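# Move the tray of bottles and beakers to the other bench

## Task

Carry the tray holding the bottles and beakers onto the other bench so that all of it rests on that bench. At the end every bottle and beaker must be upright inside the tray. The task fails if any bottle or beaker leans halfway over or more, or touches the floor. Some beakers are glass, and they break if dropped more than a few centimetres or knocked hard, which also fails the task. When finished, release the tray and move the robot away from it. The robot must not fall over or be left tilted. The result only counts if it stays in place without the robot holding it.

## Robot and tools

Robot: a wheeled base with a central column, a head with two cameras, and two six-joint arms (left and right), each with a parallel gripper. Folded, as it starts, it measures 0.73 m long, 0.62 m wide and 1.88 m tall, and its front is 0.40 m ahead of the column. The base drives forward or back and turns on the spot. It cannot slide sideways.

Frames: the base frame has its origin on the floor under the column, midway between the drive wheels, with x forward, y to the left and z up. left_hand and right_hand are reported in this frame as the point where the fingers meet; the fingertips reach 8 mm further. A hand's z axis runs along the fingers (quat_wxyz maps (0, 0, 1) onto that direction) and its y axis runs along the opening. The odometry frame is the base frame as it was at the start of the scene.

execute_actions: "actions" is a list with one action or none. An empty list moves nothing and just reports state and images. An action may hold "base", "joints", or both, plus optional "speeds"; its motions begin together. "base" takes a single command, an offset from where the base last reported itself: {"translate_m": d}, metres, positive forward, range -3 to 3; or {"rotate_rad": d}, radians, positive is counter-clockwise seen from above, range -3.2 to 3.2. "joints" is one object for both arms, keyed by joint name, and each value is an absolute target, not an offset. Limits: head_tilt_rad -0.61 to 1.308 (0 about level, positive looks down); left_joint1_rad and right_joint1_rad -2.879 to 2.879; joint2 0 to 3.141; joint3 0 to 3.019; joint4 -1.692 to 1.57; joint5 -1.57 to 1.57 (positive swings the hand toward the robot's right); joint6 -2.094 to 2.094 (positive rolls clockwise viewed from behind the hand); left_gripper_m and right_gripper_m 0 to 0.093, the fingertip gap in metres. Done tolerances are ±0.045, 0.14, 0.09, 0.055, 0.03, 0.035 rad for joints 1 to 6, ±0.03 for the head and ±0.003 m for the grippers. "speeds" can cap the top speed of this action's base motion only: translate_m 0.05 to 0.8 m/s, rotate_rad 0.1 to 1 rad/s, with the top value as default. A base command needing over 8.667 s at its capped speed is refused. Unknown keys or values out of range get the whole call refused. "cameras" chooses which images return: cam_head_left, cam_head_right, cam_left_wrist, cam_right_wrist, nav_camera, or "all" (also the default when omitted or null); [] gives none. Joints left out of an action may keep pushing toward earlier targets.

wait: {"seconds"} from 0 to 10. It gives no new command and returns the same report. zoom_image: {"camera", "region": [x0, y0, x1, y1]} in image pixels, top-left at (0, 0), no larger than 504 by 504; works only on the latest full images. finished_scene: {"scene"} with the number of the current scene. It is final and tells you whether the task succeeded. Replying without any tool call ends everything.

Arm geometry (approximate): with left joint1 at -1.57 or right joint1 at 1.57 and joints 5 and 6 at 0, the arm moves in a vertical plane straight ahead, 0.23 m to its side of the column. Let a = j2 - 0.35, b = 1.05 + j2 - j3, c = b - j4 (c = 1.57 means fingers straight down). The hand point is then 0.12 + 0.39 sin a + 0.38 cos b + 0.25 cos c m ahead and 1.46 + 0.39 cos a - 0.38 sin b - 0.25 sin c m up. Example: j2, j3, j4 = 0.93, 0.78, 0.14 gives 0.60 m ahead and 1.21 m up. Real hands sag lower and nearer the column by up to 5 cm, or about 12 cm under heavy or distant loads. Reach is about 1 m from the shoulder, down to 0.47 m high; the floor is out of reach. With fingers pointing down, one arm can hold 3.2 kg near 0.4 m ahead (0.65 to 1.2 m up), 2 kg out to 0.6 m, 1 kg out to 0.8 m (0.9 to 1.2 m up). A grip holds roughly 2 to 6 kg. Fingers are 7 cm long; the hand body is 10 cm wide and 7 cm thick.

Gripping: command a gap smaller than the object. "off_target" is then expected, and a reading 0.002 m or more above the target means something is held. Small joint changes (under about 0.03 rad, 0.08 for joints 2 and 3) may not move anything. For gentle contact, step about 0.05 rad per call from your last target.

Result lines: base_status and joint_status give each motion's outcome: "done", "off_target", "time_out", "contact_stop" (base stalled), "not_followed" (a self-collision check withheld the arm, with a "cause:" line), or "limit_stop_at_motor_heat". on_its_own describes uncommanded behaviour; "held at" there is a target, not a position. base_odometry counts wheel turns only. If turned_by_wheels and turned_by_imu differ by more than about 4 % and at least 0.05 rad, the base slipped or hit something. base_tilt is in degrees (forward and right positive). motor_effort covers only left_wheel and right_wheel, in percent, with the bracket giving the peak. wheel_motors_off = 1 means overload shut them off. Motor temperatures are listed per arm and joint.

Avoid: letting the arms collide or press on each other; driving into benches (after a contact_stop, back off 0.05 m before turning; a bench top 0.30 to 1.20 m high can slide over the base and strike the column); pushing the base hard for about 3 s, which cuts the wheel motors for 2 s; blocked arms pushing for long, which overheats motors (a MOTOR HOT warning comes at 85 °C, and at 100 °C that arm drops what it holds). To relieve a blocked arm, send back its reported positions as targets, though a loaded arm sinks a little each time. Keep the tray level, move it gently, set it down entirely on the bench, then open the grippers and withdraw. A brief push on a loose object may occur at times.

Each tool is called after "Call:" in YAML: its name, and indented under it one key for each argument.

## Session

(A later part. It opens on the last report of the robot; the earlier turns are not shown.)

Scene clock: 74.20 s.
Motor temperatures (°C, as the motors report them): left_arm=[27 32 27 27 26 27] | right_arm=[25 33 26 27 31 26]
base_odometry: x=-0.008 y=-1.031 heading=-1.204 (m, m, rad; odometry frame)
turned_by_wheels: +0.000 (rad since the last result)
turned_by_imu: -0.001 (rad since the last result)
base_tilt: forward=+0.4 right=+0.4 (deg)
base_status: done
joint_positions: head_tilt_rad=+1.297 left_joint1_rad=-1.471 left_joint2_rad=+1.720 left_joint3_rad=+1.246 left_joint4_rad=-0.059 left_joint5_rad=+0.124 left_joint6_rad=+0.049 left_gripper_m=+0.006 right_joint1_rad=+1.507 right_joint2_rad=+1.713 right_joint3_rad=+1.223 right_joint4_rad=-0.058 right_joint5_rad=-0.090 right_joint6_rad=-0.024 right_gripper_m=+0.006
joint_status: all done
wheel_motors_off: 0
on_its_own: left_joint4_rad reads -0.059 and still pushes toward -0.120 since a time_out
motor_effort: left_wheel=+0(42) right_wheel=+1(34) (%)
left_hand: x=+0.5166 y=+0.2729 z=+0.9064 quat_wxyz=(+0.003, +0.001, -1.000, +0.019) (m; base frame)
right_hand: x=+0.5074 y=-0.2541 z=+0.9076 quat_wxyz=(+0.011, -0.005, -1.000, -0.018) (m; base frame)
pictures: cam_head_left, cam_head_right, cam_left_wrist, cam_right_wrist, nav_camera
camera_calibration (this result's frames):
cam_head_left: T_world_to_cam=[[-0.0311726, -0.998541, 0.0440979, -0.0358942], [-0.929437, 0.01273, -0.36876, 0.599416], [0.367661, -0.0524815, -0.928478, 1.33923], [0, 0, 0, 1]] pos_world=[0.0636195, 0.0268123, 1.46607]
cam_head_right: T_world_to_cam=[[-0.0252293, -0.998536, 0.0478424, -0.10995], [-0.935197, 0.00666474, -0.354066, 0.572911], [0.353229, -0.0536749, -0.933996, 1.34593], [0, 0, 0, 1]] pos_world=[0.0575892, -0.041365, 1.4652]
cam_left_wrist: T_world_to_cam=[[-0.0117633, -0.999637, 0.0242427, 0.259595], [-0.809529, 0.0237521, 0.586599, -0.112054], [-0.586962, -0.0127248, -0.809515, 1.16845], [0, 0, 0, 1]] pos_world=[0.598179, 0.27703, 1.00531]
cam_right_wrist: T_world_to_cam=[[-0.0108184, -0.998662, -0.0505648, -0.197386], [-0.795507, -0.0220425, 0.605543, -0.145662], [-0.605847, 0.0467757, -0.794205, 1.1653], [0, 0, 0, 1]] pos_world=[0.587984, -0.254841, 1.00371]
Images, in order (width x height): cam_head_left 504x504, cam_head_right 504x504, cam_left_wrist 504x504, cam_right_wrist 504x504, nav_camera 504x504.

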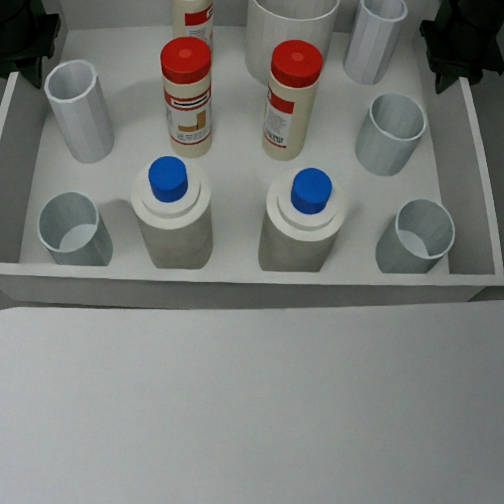

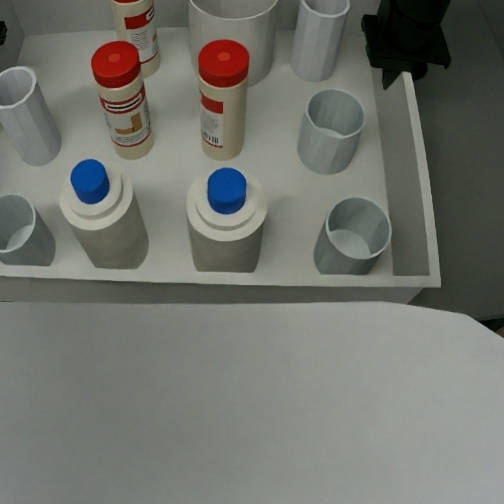

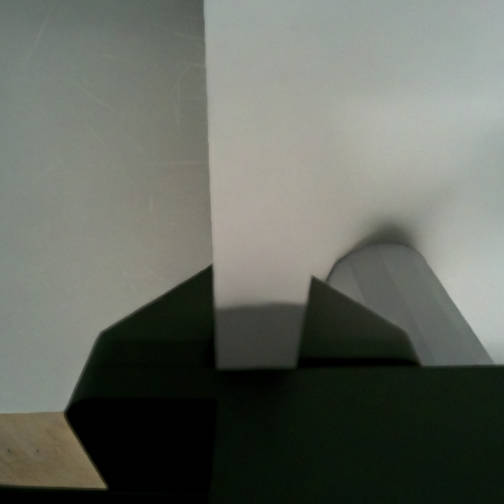

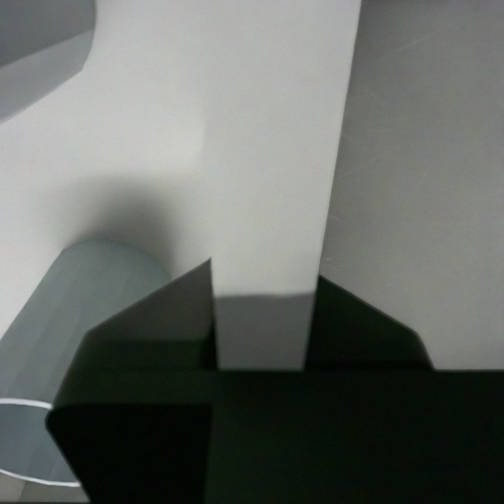

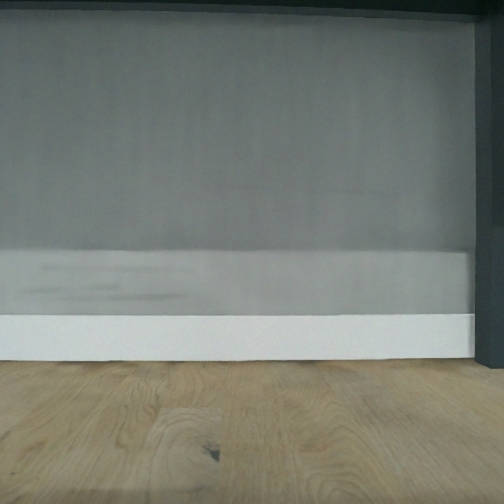

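Call:
execute_actions:
  actions:
    - {"joints":{"left_joint2_rad":1.78,"left_joint3_rad":1.28,"left_joint4_rad":-0.10,"right_joint2_rad":1.77,"right_joint3_rad":1.26,"right_joint4_rad":-0.09}}
  cameras: []

Call:
execute_actions:
  actions:
    - {"joints":{"left_joint2_rad":1.83,"left_joint3_rad":1.32,"right_joint2_rad":1.82,"right_joint3_rad":1.30}}
  cameras: ["cam_head_left"]

Scene clock: 76.60 s.
Motor temperatures (°C, as the motors report them): left_arm=[27 32 27 27 27 27] | right_arm=[25 33 26 27 31 26]
base_odometry: x=-0.008 y=-1.031 heading=-1.204 (m, m, rad; odometry frame)
turned_by_wheels: +0.000 (rad since the last result)
turned_by_imu: -0.001 (rad since the last result)
base_tilt: forward=+0.5 right=+0.4 (deg)
base_status: not commanded
joint_positions: head_tilt_rad=+1.297 left_joint1_rad=-1.471 left_joint2_rad=+1.833 left_joint3_rad=+1.304 left_joint4_rad=-0.039 left_joint5_rad=+0.127 left_joint6_rad=+0.049 left_gripper_m=+0.006 right_joint1_rad=+1.513 right_joint2_rad=+1.817 right_joint3_rad=+1.281 right_joint4_rad=-0.049 right_joint5_rad=-0.082 right_joint6_rad=-0.025 right_gripper_m=+0.006
joint_status: left_joint4_rad time_out (moved +0.020 of -0.041); the others done
wheel_motors_off: 0
on_its_own: left_joint4_rad reads -0.039 and still pushes toward -0.100 since a time_out
motor_effort: left_wheel=+0(2) right_wheel=+0(1) (%)
left_hand: x=+0.4934 y=+0.2744 z=+0.8635 quat_wxyz=(+0.020, +0.002, -1.000, +0.022) (m; base frame)
right_hand: x=+0.4874 y=-0.2525 z=+0.8683 quat_wxyz=(+0.029, -0.004, -0.999, -0.017) (m; base frame)
pictures: none
No camera images: the call's "cameras" was empty. Leave "cameras" out to get every camera's image.

not run: a stop came earlier in this reply.

Call:
execute_actions:
  actions:
    - {"joints":{"left_joint2_rad":1.80,"left_joint3_rad":1.34,"left_joint4_rad":-0.07,"right_joint2_rad":1.79,"right_joint3_rad":1.33,"right_joint4_rad":-0.06}}
  cameras: ["cam_head_left"]

Scene clock: 77.87 s.
Motor temperatures (°C, as the motors report them): left_arm=[27 32 27 27 27 27] | right_arm=[25 33 26 27 31 26]
base_odometry: x=-0.008 y=-1.031 heading=-1.204 (m, m, rad; odometry frame)
turned_by_wheels: +0.000 (rad since the last result)
turned_by_imu: +0.000 (rad since the last result)
base_tilt: forward=+0.4 right=+0.5 (deg)
base_status: not commanded
joint_positions: head_tilt_rad=+1.297 left_joint1_rad=-1.472 left_joint2_rad=+1.850 left_joint3_rad=+1.365 left_joint4_rad=-0.014 left_joint5_rad=+0.127 left_joint6_rad=+0.040 left_gripper_m=+0.006 right_joint1_rad=+1.516 right_joint2_rad=+1.839 right_joint3_rad=+1.351 right_joint4_rad=-0.031 right_joint5_rad=-0.084 right_joint6_rad=-0.024 right_gripper_m=+0.006
joint_status: left_joint4_rad off_target (ended at -0.014, target -0.070); the others done
wheel_motors_off: 0
on_its_own: left_joint4_rad reads -0.014 and still pushes toward -0.070 since a time_out
motor_effort: left_wheel=-1(1) right_wheel=-1(1) (%)
left_hand: x=+0.5278 y=+0.2764 z=+0.8569 quat_wxyz=(-0.014, +0.003, -1.000, +0.020) (m; base frame)
right_hand: x=+0.5220 y=-0.2512 z=+0.8594 quat_wxyz=(-0.003, -0.001, -1.000, -0.018) (m; base frame)
pictures: cam_head_left
camera_calibration (this result's frames):
cam_head_left: T_world_to_cam=[[-0.0311726, -0.998541, 0.0440979, -0.0358942], [-0.929437, 0.01273, -0.36876, 0.599416], [0.367661, -0.0524815, -0.928478, 1.33923], [0, 0, 0, 1]] pos_world=[0.0636195, 0.0268123, 1.46607]
Images, in order (width x height): cam_head_left 504x504.

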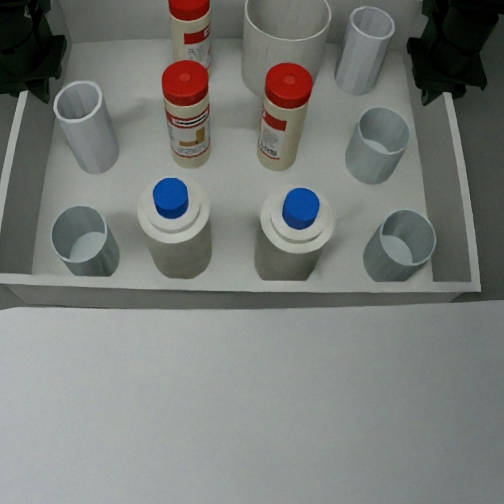

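Level; about 2.5 cm to go.

Call:
execute_actions:
  actions:
    - {"joints":{"left_joint2_rad":1.84,"left_joint3_rad":1.375,"left_joint4_rad":-0.06,"right_joint2_rad":1.83,"right_joint3_rad":1.365,"right_joint4_rad":-0.05}}
  cameras: ["cam_head_left"]

Scene clock: 78.80 s.
Motor temperatures (°C, as the motors report them): left_arm=[27 32 27 27 27 27] | right_arm=[25 33 26 27 31 26]
base_odometry: x=-0.008 y=-1.031 heading=-1.204 (m, m, rad; odometry frame)
turned_by_wheels: +0.000 (rad since the last result)
turned_by_imu: +0.000 (rad since the last result)
base_tilt: forward=+0.5 right=+0.4 (deg)
base_status: not commanded
joint_positions: head_tilt_rad=+1.297 left_joint1_rad=-1.473 left_joint2_rad=+1.881 left_joint3_rad=+1.394 left_joint4_rad=-0.009 left_joint5_rad=+0.127 left_joint6_rad=+0.039 left_gripper_m=+0.006 right_joint1_rad=+1.518 right_joint2_rad=+1.869 right_joint3_rad=+1.381 right_joint4_rad=-0.027 right_joint5_rad=-0.083 right_joint6_rad=-0.024 right_gripper_m=+0.006
joint_status: all done
wheel_motors_off: 0
motor_effort: left_wheel=+0(1) right_wheel=+1(1) (%)
left_hand: x=+0.5285 y=+0.2769 z=+0.8452 quat_wxyz=(-0.016, +0.003, -1.000, +0.020) (m; base frame)
right_hand: x=+0.5239 y=-0.2510 z=+0.8480 quat_wxyz=(-0.005, -0.001, -1.000, -0.018) (m; base frame)
pictures: cam_head_left
camera_calibration (this result's frames):
cam_head_left: T_world_to_cam=[[-0.0311726, -0.998541, 0.0440979, -0.0358942], [-0.929437, 0.01273, -0.36876, 0.599416], [0.367661, -0.0524815, -0.928478, 1.33923], [0, 0, 0, 1]] pos_world=[0.0636195, 0.0268123, 1.46607]
Images, in order (width x height): cam_head_left 504x504.

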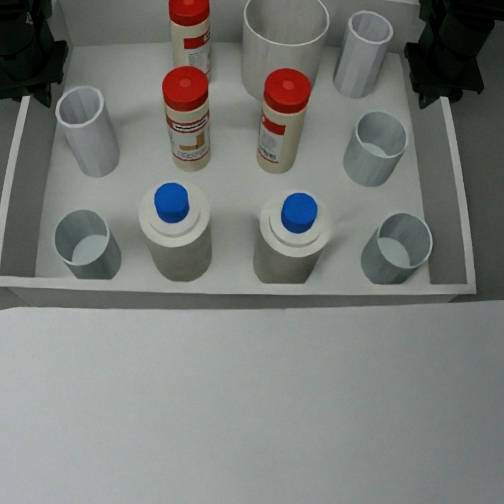

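Call:
execute_actions:
  actions:
    - {"joints":{"left_joint2_rad":1.89,"left_joint3_rad":1.415,"right_joint2_rad":1.88,"right_joint3_rad":1.405}}
  cameras: []

Call:
execute_actions:
  actions:
    - {"joints":{"left_joint2_rad":1.94,"left_joint3_rad":1.455,"right_joint2_rad":1.93,"right_joint3_rad":1.445}}
  cameras: ["cam_head_left"]

Scene clock: 79.77 s.
Motor temperatures (°C, as the motors report them): left_arm=[27 32 27 27 27 27] | right_arm=[25 33 26 26 31 26]
base_odometry: x=-0.008 y=-1.031 heading=-1.204 (m, m, rad; odometry frame)
turned_by_wheels: +0.000 (rad since the last result)
turned_by_imu: +0.000 (rad since the last result)
base_tilt: forward=+0.4 right=+0.4 (deg)
base_status: not commanded
joint_positions: head_tilt_rad=+1.297 left_joint1_rad=-1.473 left_joint2_rad=+1.915 left_joint3_rad=+1.427 left_joint4_rad=-0.033 left_joint5_rad=+0.130 left_joint6_rad=+0.039 left_gripper_m=+0.006 right_joint1_rad=+1.519 right_joint2_rad=+1.893 right_joint3_rad=+1.406 right_joint4_rad=-0.043 right_joint5_rad=-0.082 right_joint6_rad=-0.025 right_gripper_m=+0.005
joint_status: all done
wheel_motors_off: 0
motor_effort: left_wheel=-1(1) right_wheel=+0(1) (%)
left_hand: x=+0.5224 y=+0.2771 z=+0.8322 quat_wxyz=(-0.004, +0.005, -1.000, +0.022) (m; base frame)
right_hand: x=+0.5208 y=-0.2504 z=+0.8387 quat_wxyz=(+0.002, +0.000, -1.000, -0.019) (m; base frame)
pictures: none
No camera images: the call's "cameras" was empty. Leave "cameras" out to get every camera's image.

Scene clock: 80.37 s.
Motor temperatures (°C, as the motors report them): left_arm=[27 32 27 27 27 27] | right_arm=[25 33 26 26 31 26]
base_odometry: x=-0.008 y=-1.031 heading=-1.204 (m, m, rad; odometry frame)
turned_by_wheels: +0.000 (rad since the last result)
turned_by_imu: +0.000 (rad since the last result)
base_tilt: forward=+0.4 right=+0.4 (deg)
base_status: not commanded
joint_positions: head_tilt_rad=+1.297 left_joint1_rad=-1.473 left_joint2_rad=+1.932 left_joint3_rad=+1.452 left_joint4_rad=-0.050 left_joint5_rad=+0.131 left_joint6_rad=+0.039 left_gripper_m=+0.006 right_joint1_rad=+1.519 right_joint2_rad=+1.911 right_joint3_rad=+1.428 right_joint4_rad=-0.052 right_joint5_rad=-0.083 right_joint6_rad=-0.025 right_gripper_m=+0.005
joint_status: all done
wheel_motors_off: 0
motor_effort: left_wheel=+0(3) right_wheel=+1(2) (%)
left_hand: x=+0.5227 y=+0.2777 z=+0.8256 quat_wxyz=(+0.001, +0.005, -1.000, +0.023) (m; base frame)
right_hand: x=+0.5215 y=-0.2505 z=+0.8319 quat_wxyz=(+0.005, -0.001, -1.000, -0.019) (m; base frame)
pictures: cam_head_left
camera_calibration (this result's frames):
cam_head_left: T_world_to_cam=[[-0.0311726, -0.998541, 0.0440979, -0.0358941], [-0.929437, 0.01273, -0.36876, 0.599416], [0.367661, -0.0524815, -0.928478, 1.33923], [0, 0, 0, 1]] pos_world=[0.0636195, 0.0268123, 1.46607]
Images, in order (width x height): cam_head_left 504x504.

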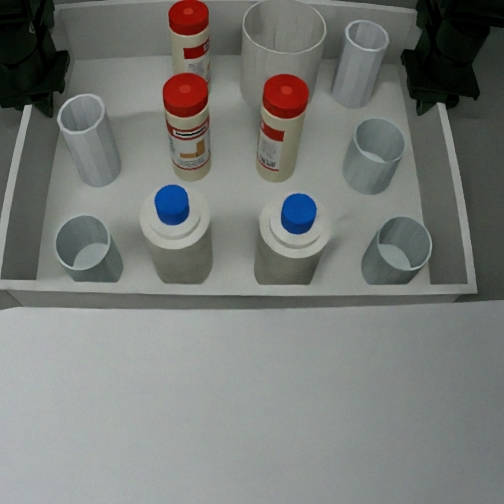

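Call:
execute_actions:
  actions:
    - {"joints":{"left_gripper_m":0.04,"right_gripper_m":0.04}}
  cameras: ["cam_left_wrist","cam_right_wrist"]

Call:
execute_actions:
  actions:
    - {"joints":{"left_joint2_rad":1.79,"left_joint3_rad":1.35,"left_joint4_rad":-0.08,"right_joint2_rad":1.79,"right_joint3_rad":1.35,"right_joint4_rad":-0.08}}
  cameras: ["cam_head_left"]

Scene clock: 81.37 s.
Motor temperatures (°C, as the motors report them): left_arm=[27 32 27 27 27 27] | right_arm=[25 32 26 26 31 26]
base_odometry: x=-0.008 y=-1.031 heading=-1.204 (m, m, rad; odometry frame)
turned_by_wheels: +0.000 (rad since the last result)
turned_by_imu: +0.000 (rad since the last result)
base_tilt: forward=+0.5 right=+0.4 (deg)
base_status: not commanded
joint_positions: head_tilt_rad=+1.297 left_joint1_rad=-1.476 left_joint2_rad=+1.932 left_joint3_rad=+1.452 left_joint4_rad=-0.053 left_joint5_rad=+0.101 left_joint6_rad=+0.019 left_gripper_m=+0.040 right_joint1_rad=+1.528 right_joint2_rad=+1.912 right_joint3_rad=+1.438 right_joint4_rad=-0.052 right_joint5_rad=-0.042 right_joint6_rad=-0.010 right_gripper_m=+0.040
joint_status: all done
wheel_motors_off: 0
motor_effort: left_wheel=+0(1) right_wheel=+0(2) (%)
left_hand: x=+0.5219 y=+0.2799 z=+0.8253 quat_wxyz=(+0.004, +0.015, -1.000, +0.010) (m; base frame)
right_hand: x=+0.5269 y=-0.2510 z=+0.8313 quat_wxyz=(+0.001, -0.006, -1.000, -0.003) (m; base frame)
pictures: cam_left_wrist, cam_right_wrist
camera_calibration (this result's frames):
cam_left_wrist: T_world_to_cam=[[0.0156441, -0.999863, 0.00534224, 0.26994], [-0.808973, -0.00951695, 0.587769, -0.0522994], [-0.587638, -0.0135168, -0.809011, 1.10611], [0, 0, 0, 1]] pos_world=[0.603458, 0.284357, 0.92415]
cam_right_wrist: T_world_to_cam=[[-0.0124361, -0.999711, -0.0205599, -0.222358], [-0.808007, -0.00206537, 0.589169, -0.0585783], [-0.589041, 0.0239395, -0.807749, 1.11308], [0, 0, 0, 1]] pos_world=[0.605555, -0.249061, 0.929032]
Images, in order (width x height): cam_left_wrist 504x504, cam_right_wrist 504x504.

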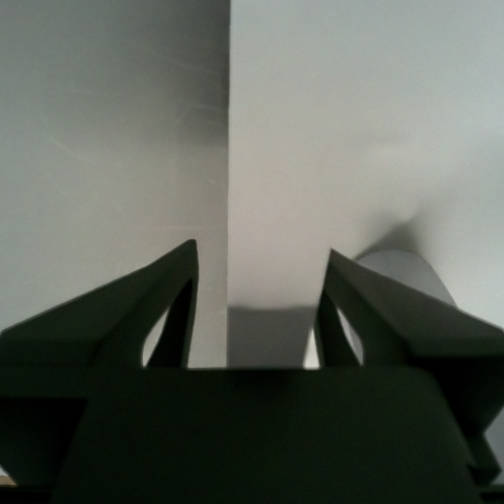

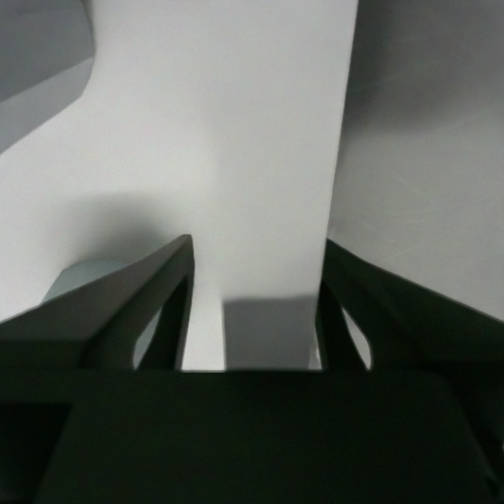

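Scene clock: 82.40 s.
Motor temperatures (°C, as the motors report them): left_arm=[27 32 27 27 27 27] | right_arm=[25 32 26 26 31 26]
base_odometry: x=-0.008 y=-1.031 heading=-1.204 (m, m, rad; odometry frame)
turned_by_wheels: +0.000 (rad since the last result)
turned_by_imu: +0.000 (rad since the last result)
base_tilt: forward=+0.4 right=+0.3 (deg)
base_status: not commanded
joint_positions: head_tilt_rad=+1.297 left_joint1_rad=-1.479 left_joint2_rad=+1.782 left_joint3_rad=+1.352 left_joint4_rad=-0.080 left_joint5_rad=+0.101 left_joint6_rad=+0.015 left_gripper_m=+0.040 right_joint1_rad=+1.528 right_joint2_rad=+1.791 right_joint3_rad=+1.352 right_joint4_rad=-0.070 right_joint5_rad=-0.042 right_joint6_rad=-0.009 right_gripper_m=+0.040
joint_status: all done
wheel_motors_off: 0
motor_effort: left_wheel=-1(1) right_wheel=+1(1) (%)
left_hand: x=+0.5430 y=+0.2741 z=+0.8838 quat_wxyz=(-0.008, +0.015, -1.000, +0.010) (m; base frame)
right_hand: x=+0.5407 y=-0.2496 z=+0.8784 quat_wxyz=(-0.007, -0.006, -1.000, -0.002) (m; base frame)
pictures: cam_head_left
camera_calibration (this result's frames):
cam_head_left: T_world_to_cam=[[-0.0311726, -0.998541, 0.0440979, -0.0358941], [-0.929437, 0.01273, -0.36876, 0.599416], [0.367661, -0.0524815, -0.928478, 1.33923], [0, 0, 0, 1]] pos_world=[0.0636195, 0.0268123, 1.46607]
Images, in order (width x height): cam_head_left 504x504.

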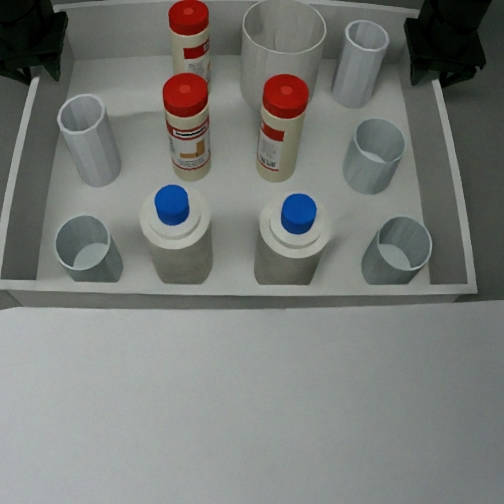

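Tray stayed put. Raise more, then back away.

Call:
execute_actions:
  actions:
    - {"joints":{"left_joint2_rad":1.45,"left_joint3_rad":1.1,"left_joint4_rad":-0.17,"right_joint2_rad":1.45,"right_joint3_rad":1.1,"right_joint4_rad":-0.17}}
  cameras: ["cam_head_left"]

Call:
execute_actions:
  actions:
    - {"base":{"translate_m":-0.8},"joints":{"head_tilt_rad":0.75}}
  cameras: ["cam_head_left","nav_camera"]

Scene clock: 84.00 s.
Motor temperatures (°C, as the motors report them): left_arm=[27 32 27 26 27 27] | right_arm=[25 32 26 26 30 26]
base_odometry: x=-0.008 y=-1.031 heading=-1.204 (m, m, rad; odometry frame)
turned_by_wheels: +0.000 (rad since the last result)
turned_by_imu: +0.000 (rad since the last result)
base_tilt: forward=+0.4 right=+0.3 (deg)
base_status: not commanded
joint_positions: head_tilt_rad=+1.297 left_joint1_rad=-1.479 left_joint2_rad=+1.436 left_joint3_rad=+1.104 left_joint4_rad=-0.171 left_joint5_rad=+0.101 left_joint6_rad=+0.015 left_gripper_m=+0.040 right_joint1_rad=+1.528 right_joint2_rad=+1.430 right_joint3_rad=+1.101 right_joint4_rad=-0.163 right_joint5_rad=-0.042 right_joint6_rad=-0.009 right_gripper_m=+0.040
joint_status: all done
wheel_motors_off: 0
motor_effort: left_wheel=-1(2) right_wheel=+0(2) (%)
left_hand: x=+0.5426 y=+0.2636 z=+1.0151 quat_wxyz=(-0.012, +0.015, -1.000, +0.010) (m; base frame)
right_hand: x=+0.5452 y=-0.2445 z=+1.0161 quat_wxyz=(-0.016, -0.005, -1.000, -0.002) (m; base frame)
pictures: cam_head_left
camera_calibration (this result's frames):
cam_head_left: T_world_to_cam=[[-0.0311726, -0.998541, 0.0440979, -0.0358941], [-0.929437, 0.01273, -0.36876, 0.599416], [0.367661, -0.0524815, -0.928478, 1.33923], [0, 0, 0, 1]] pos_world=[0.0636195, 0.0268123, 1.46607]
Images, in order (width x height): cam_head_left 504x504.

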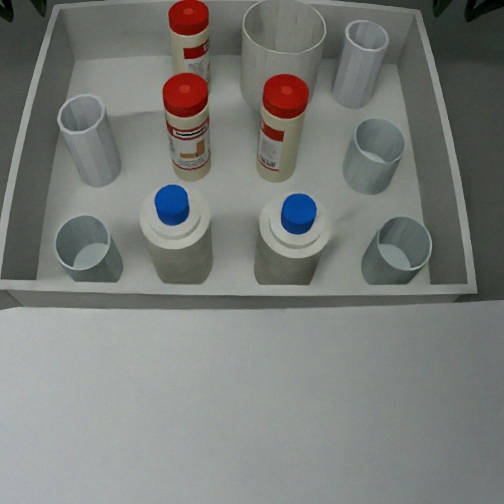

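Scene clock: 86.87 s.
Motor temperatures (°C, as the motors report them): left_arm=[27 31 27 26 26 27] | right_arm=[25 32 26 26 30 26]
base_odometry: x=-0.295 y=-0.284 heading=-1.203 (m, m, rad; odometry frame)
turned_by_wheels: +0.001 (rad since the last result)
turned_by_imu: +0.001 (rad since the last result)
base_tilt: forward=+0.4 right=+0.4 (deg)
base_status: done
joint_positions: head_tilt_rad=+0.766 left_joint1_rad=-1.480 left_joint2_rad=+1.439 left_joint3_rad=+1.102 left_joint4_rad=-0.171 left_joint5_rad=+0.101 left_joint6_rad=+0.015 left_gripper_m=+0.040 right_joint1_rad=+1.529 right_joint2_rad=+1.435 right_joint3_rad=+1.094 right_joint4_rad=-0.163 right_joint5_rad=-0.042 right_joint6_rad=-0.009 right_gripper_m=+0.040
joint_status: all done
wheel_motors_off: 0
motor_effort: left_wheel=+2(41) right_wheel=-2(45) (%)
left_hand: x=+0.5398 y=+0.2632 z=+1.0136 quat_wxyz=(-0.009, +0.015, -1.000, +0.011) (m; base frame)
right_hand: x=+0.5392 y=-0.2441 z=+1.0136 quat_wxyz=(-0.010, -0.006, -1.000, -0.002) (m; base frame)
pictures: cam_head_left, nav_camera
camera_calibration (this result's frames):
cam_head_left: T_world_to_cam=[[-0.0492168, -0.998541, 0.0222276, -0.0013117], [-0.614518, 0.01273, -0.7888, 1.23053], [0.787366, -0.0524815, -0.614248, 0.834328], [0, 0, 0, 1]] pos_world=[0.0991977, 0.0268123, 1.48316]
Images, in order (width x height): cam_head_left 504x504, nav_camera 504x504.

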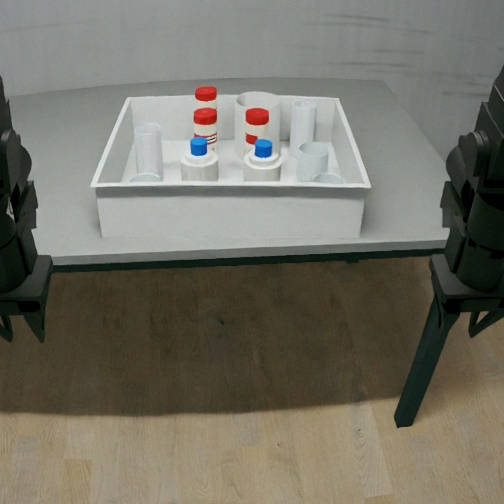

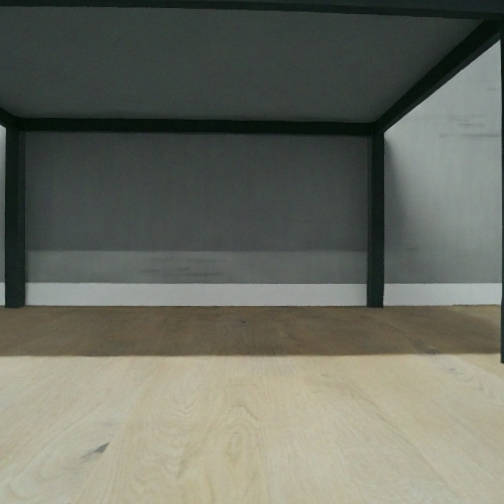

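Call:
finished_scene:
  scene: 1

The scene is finished: the task was done.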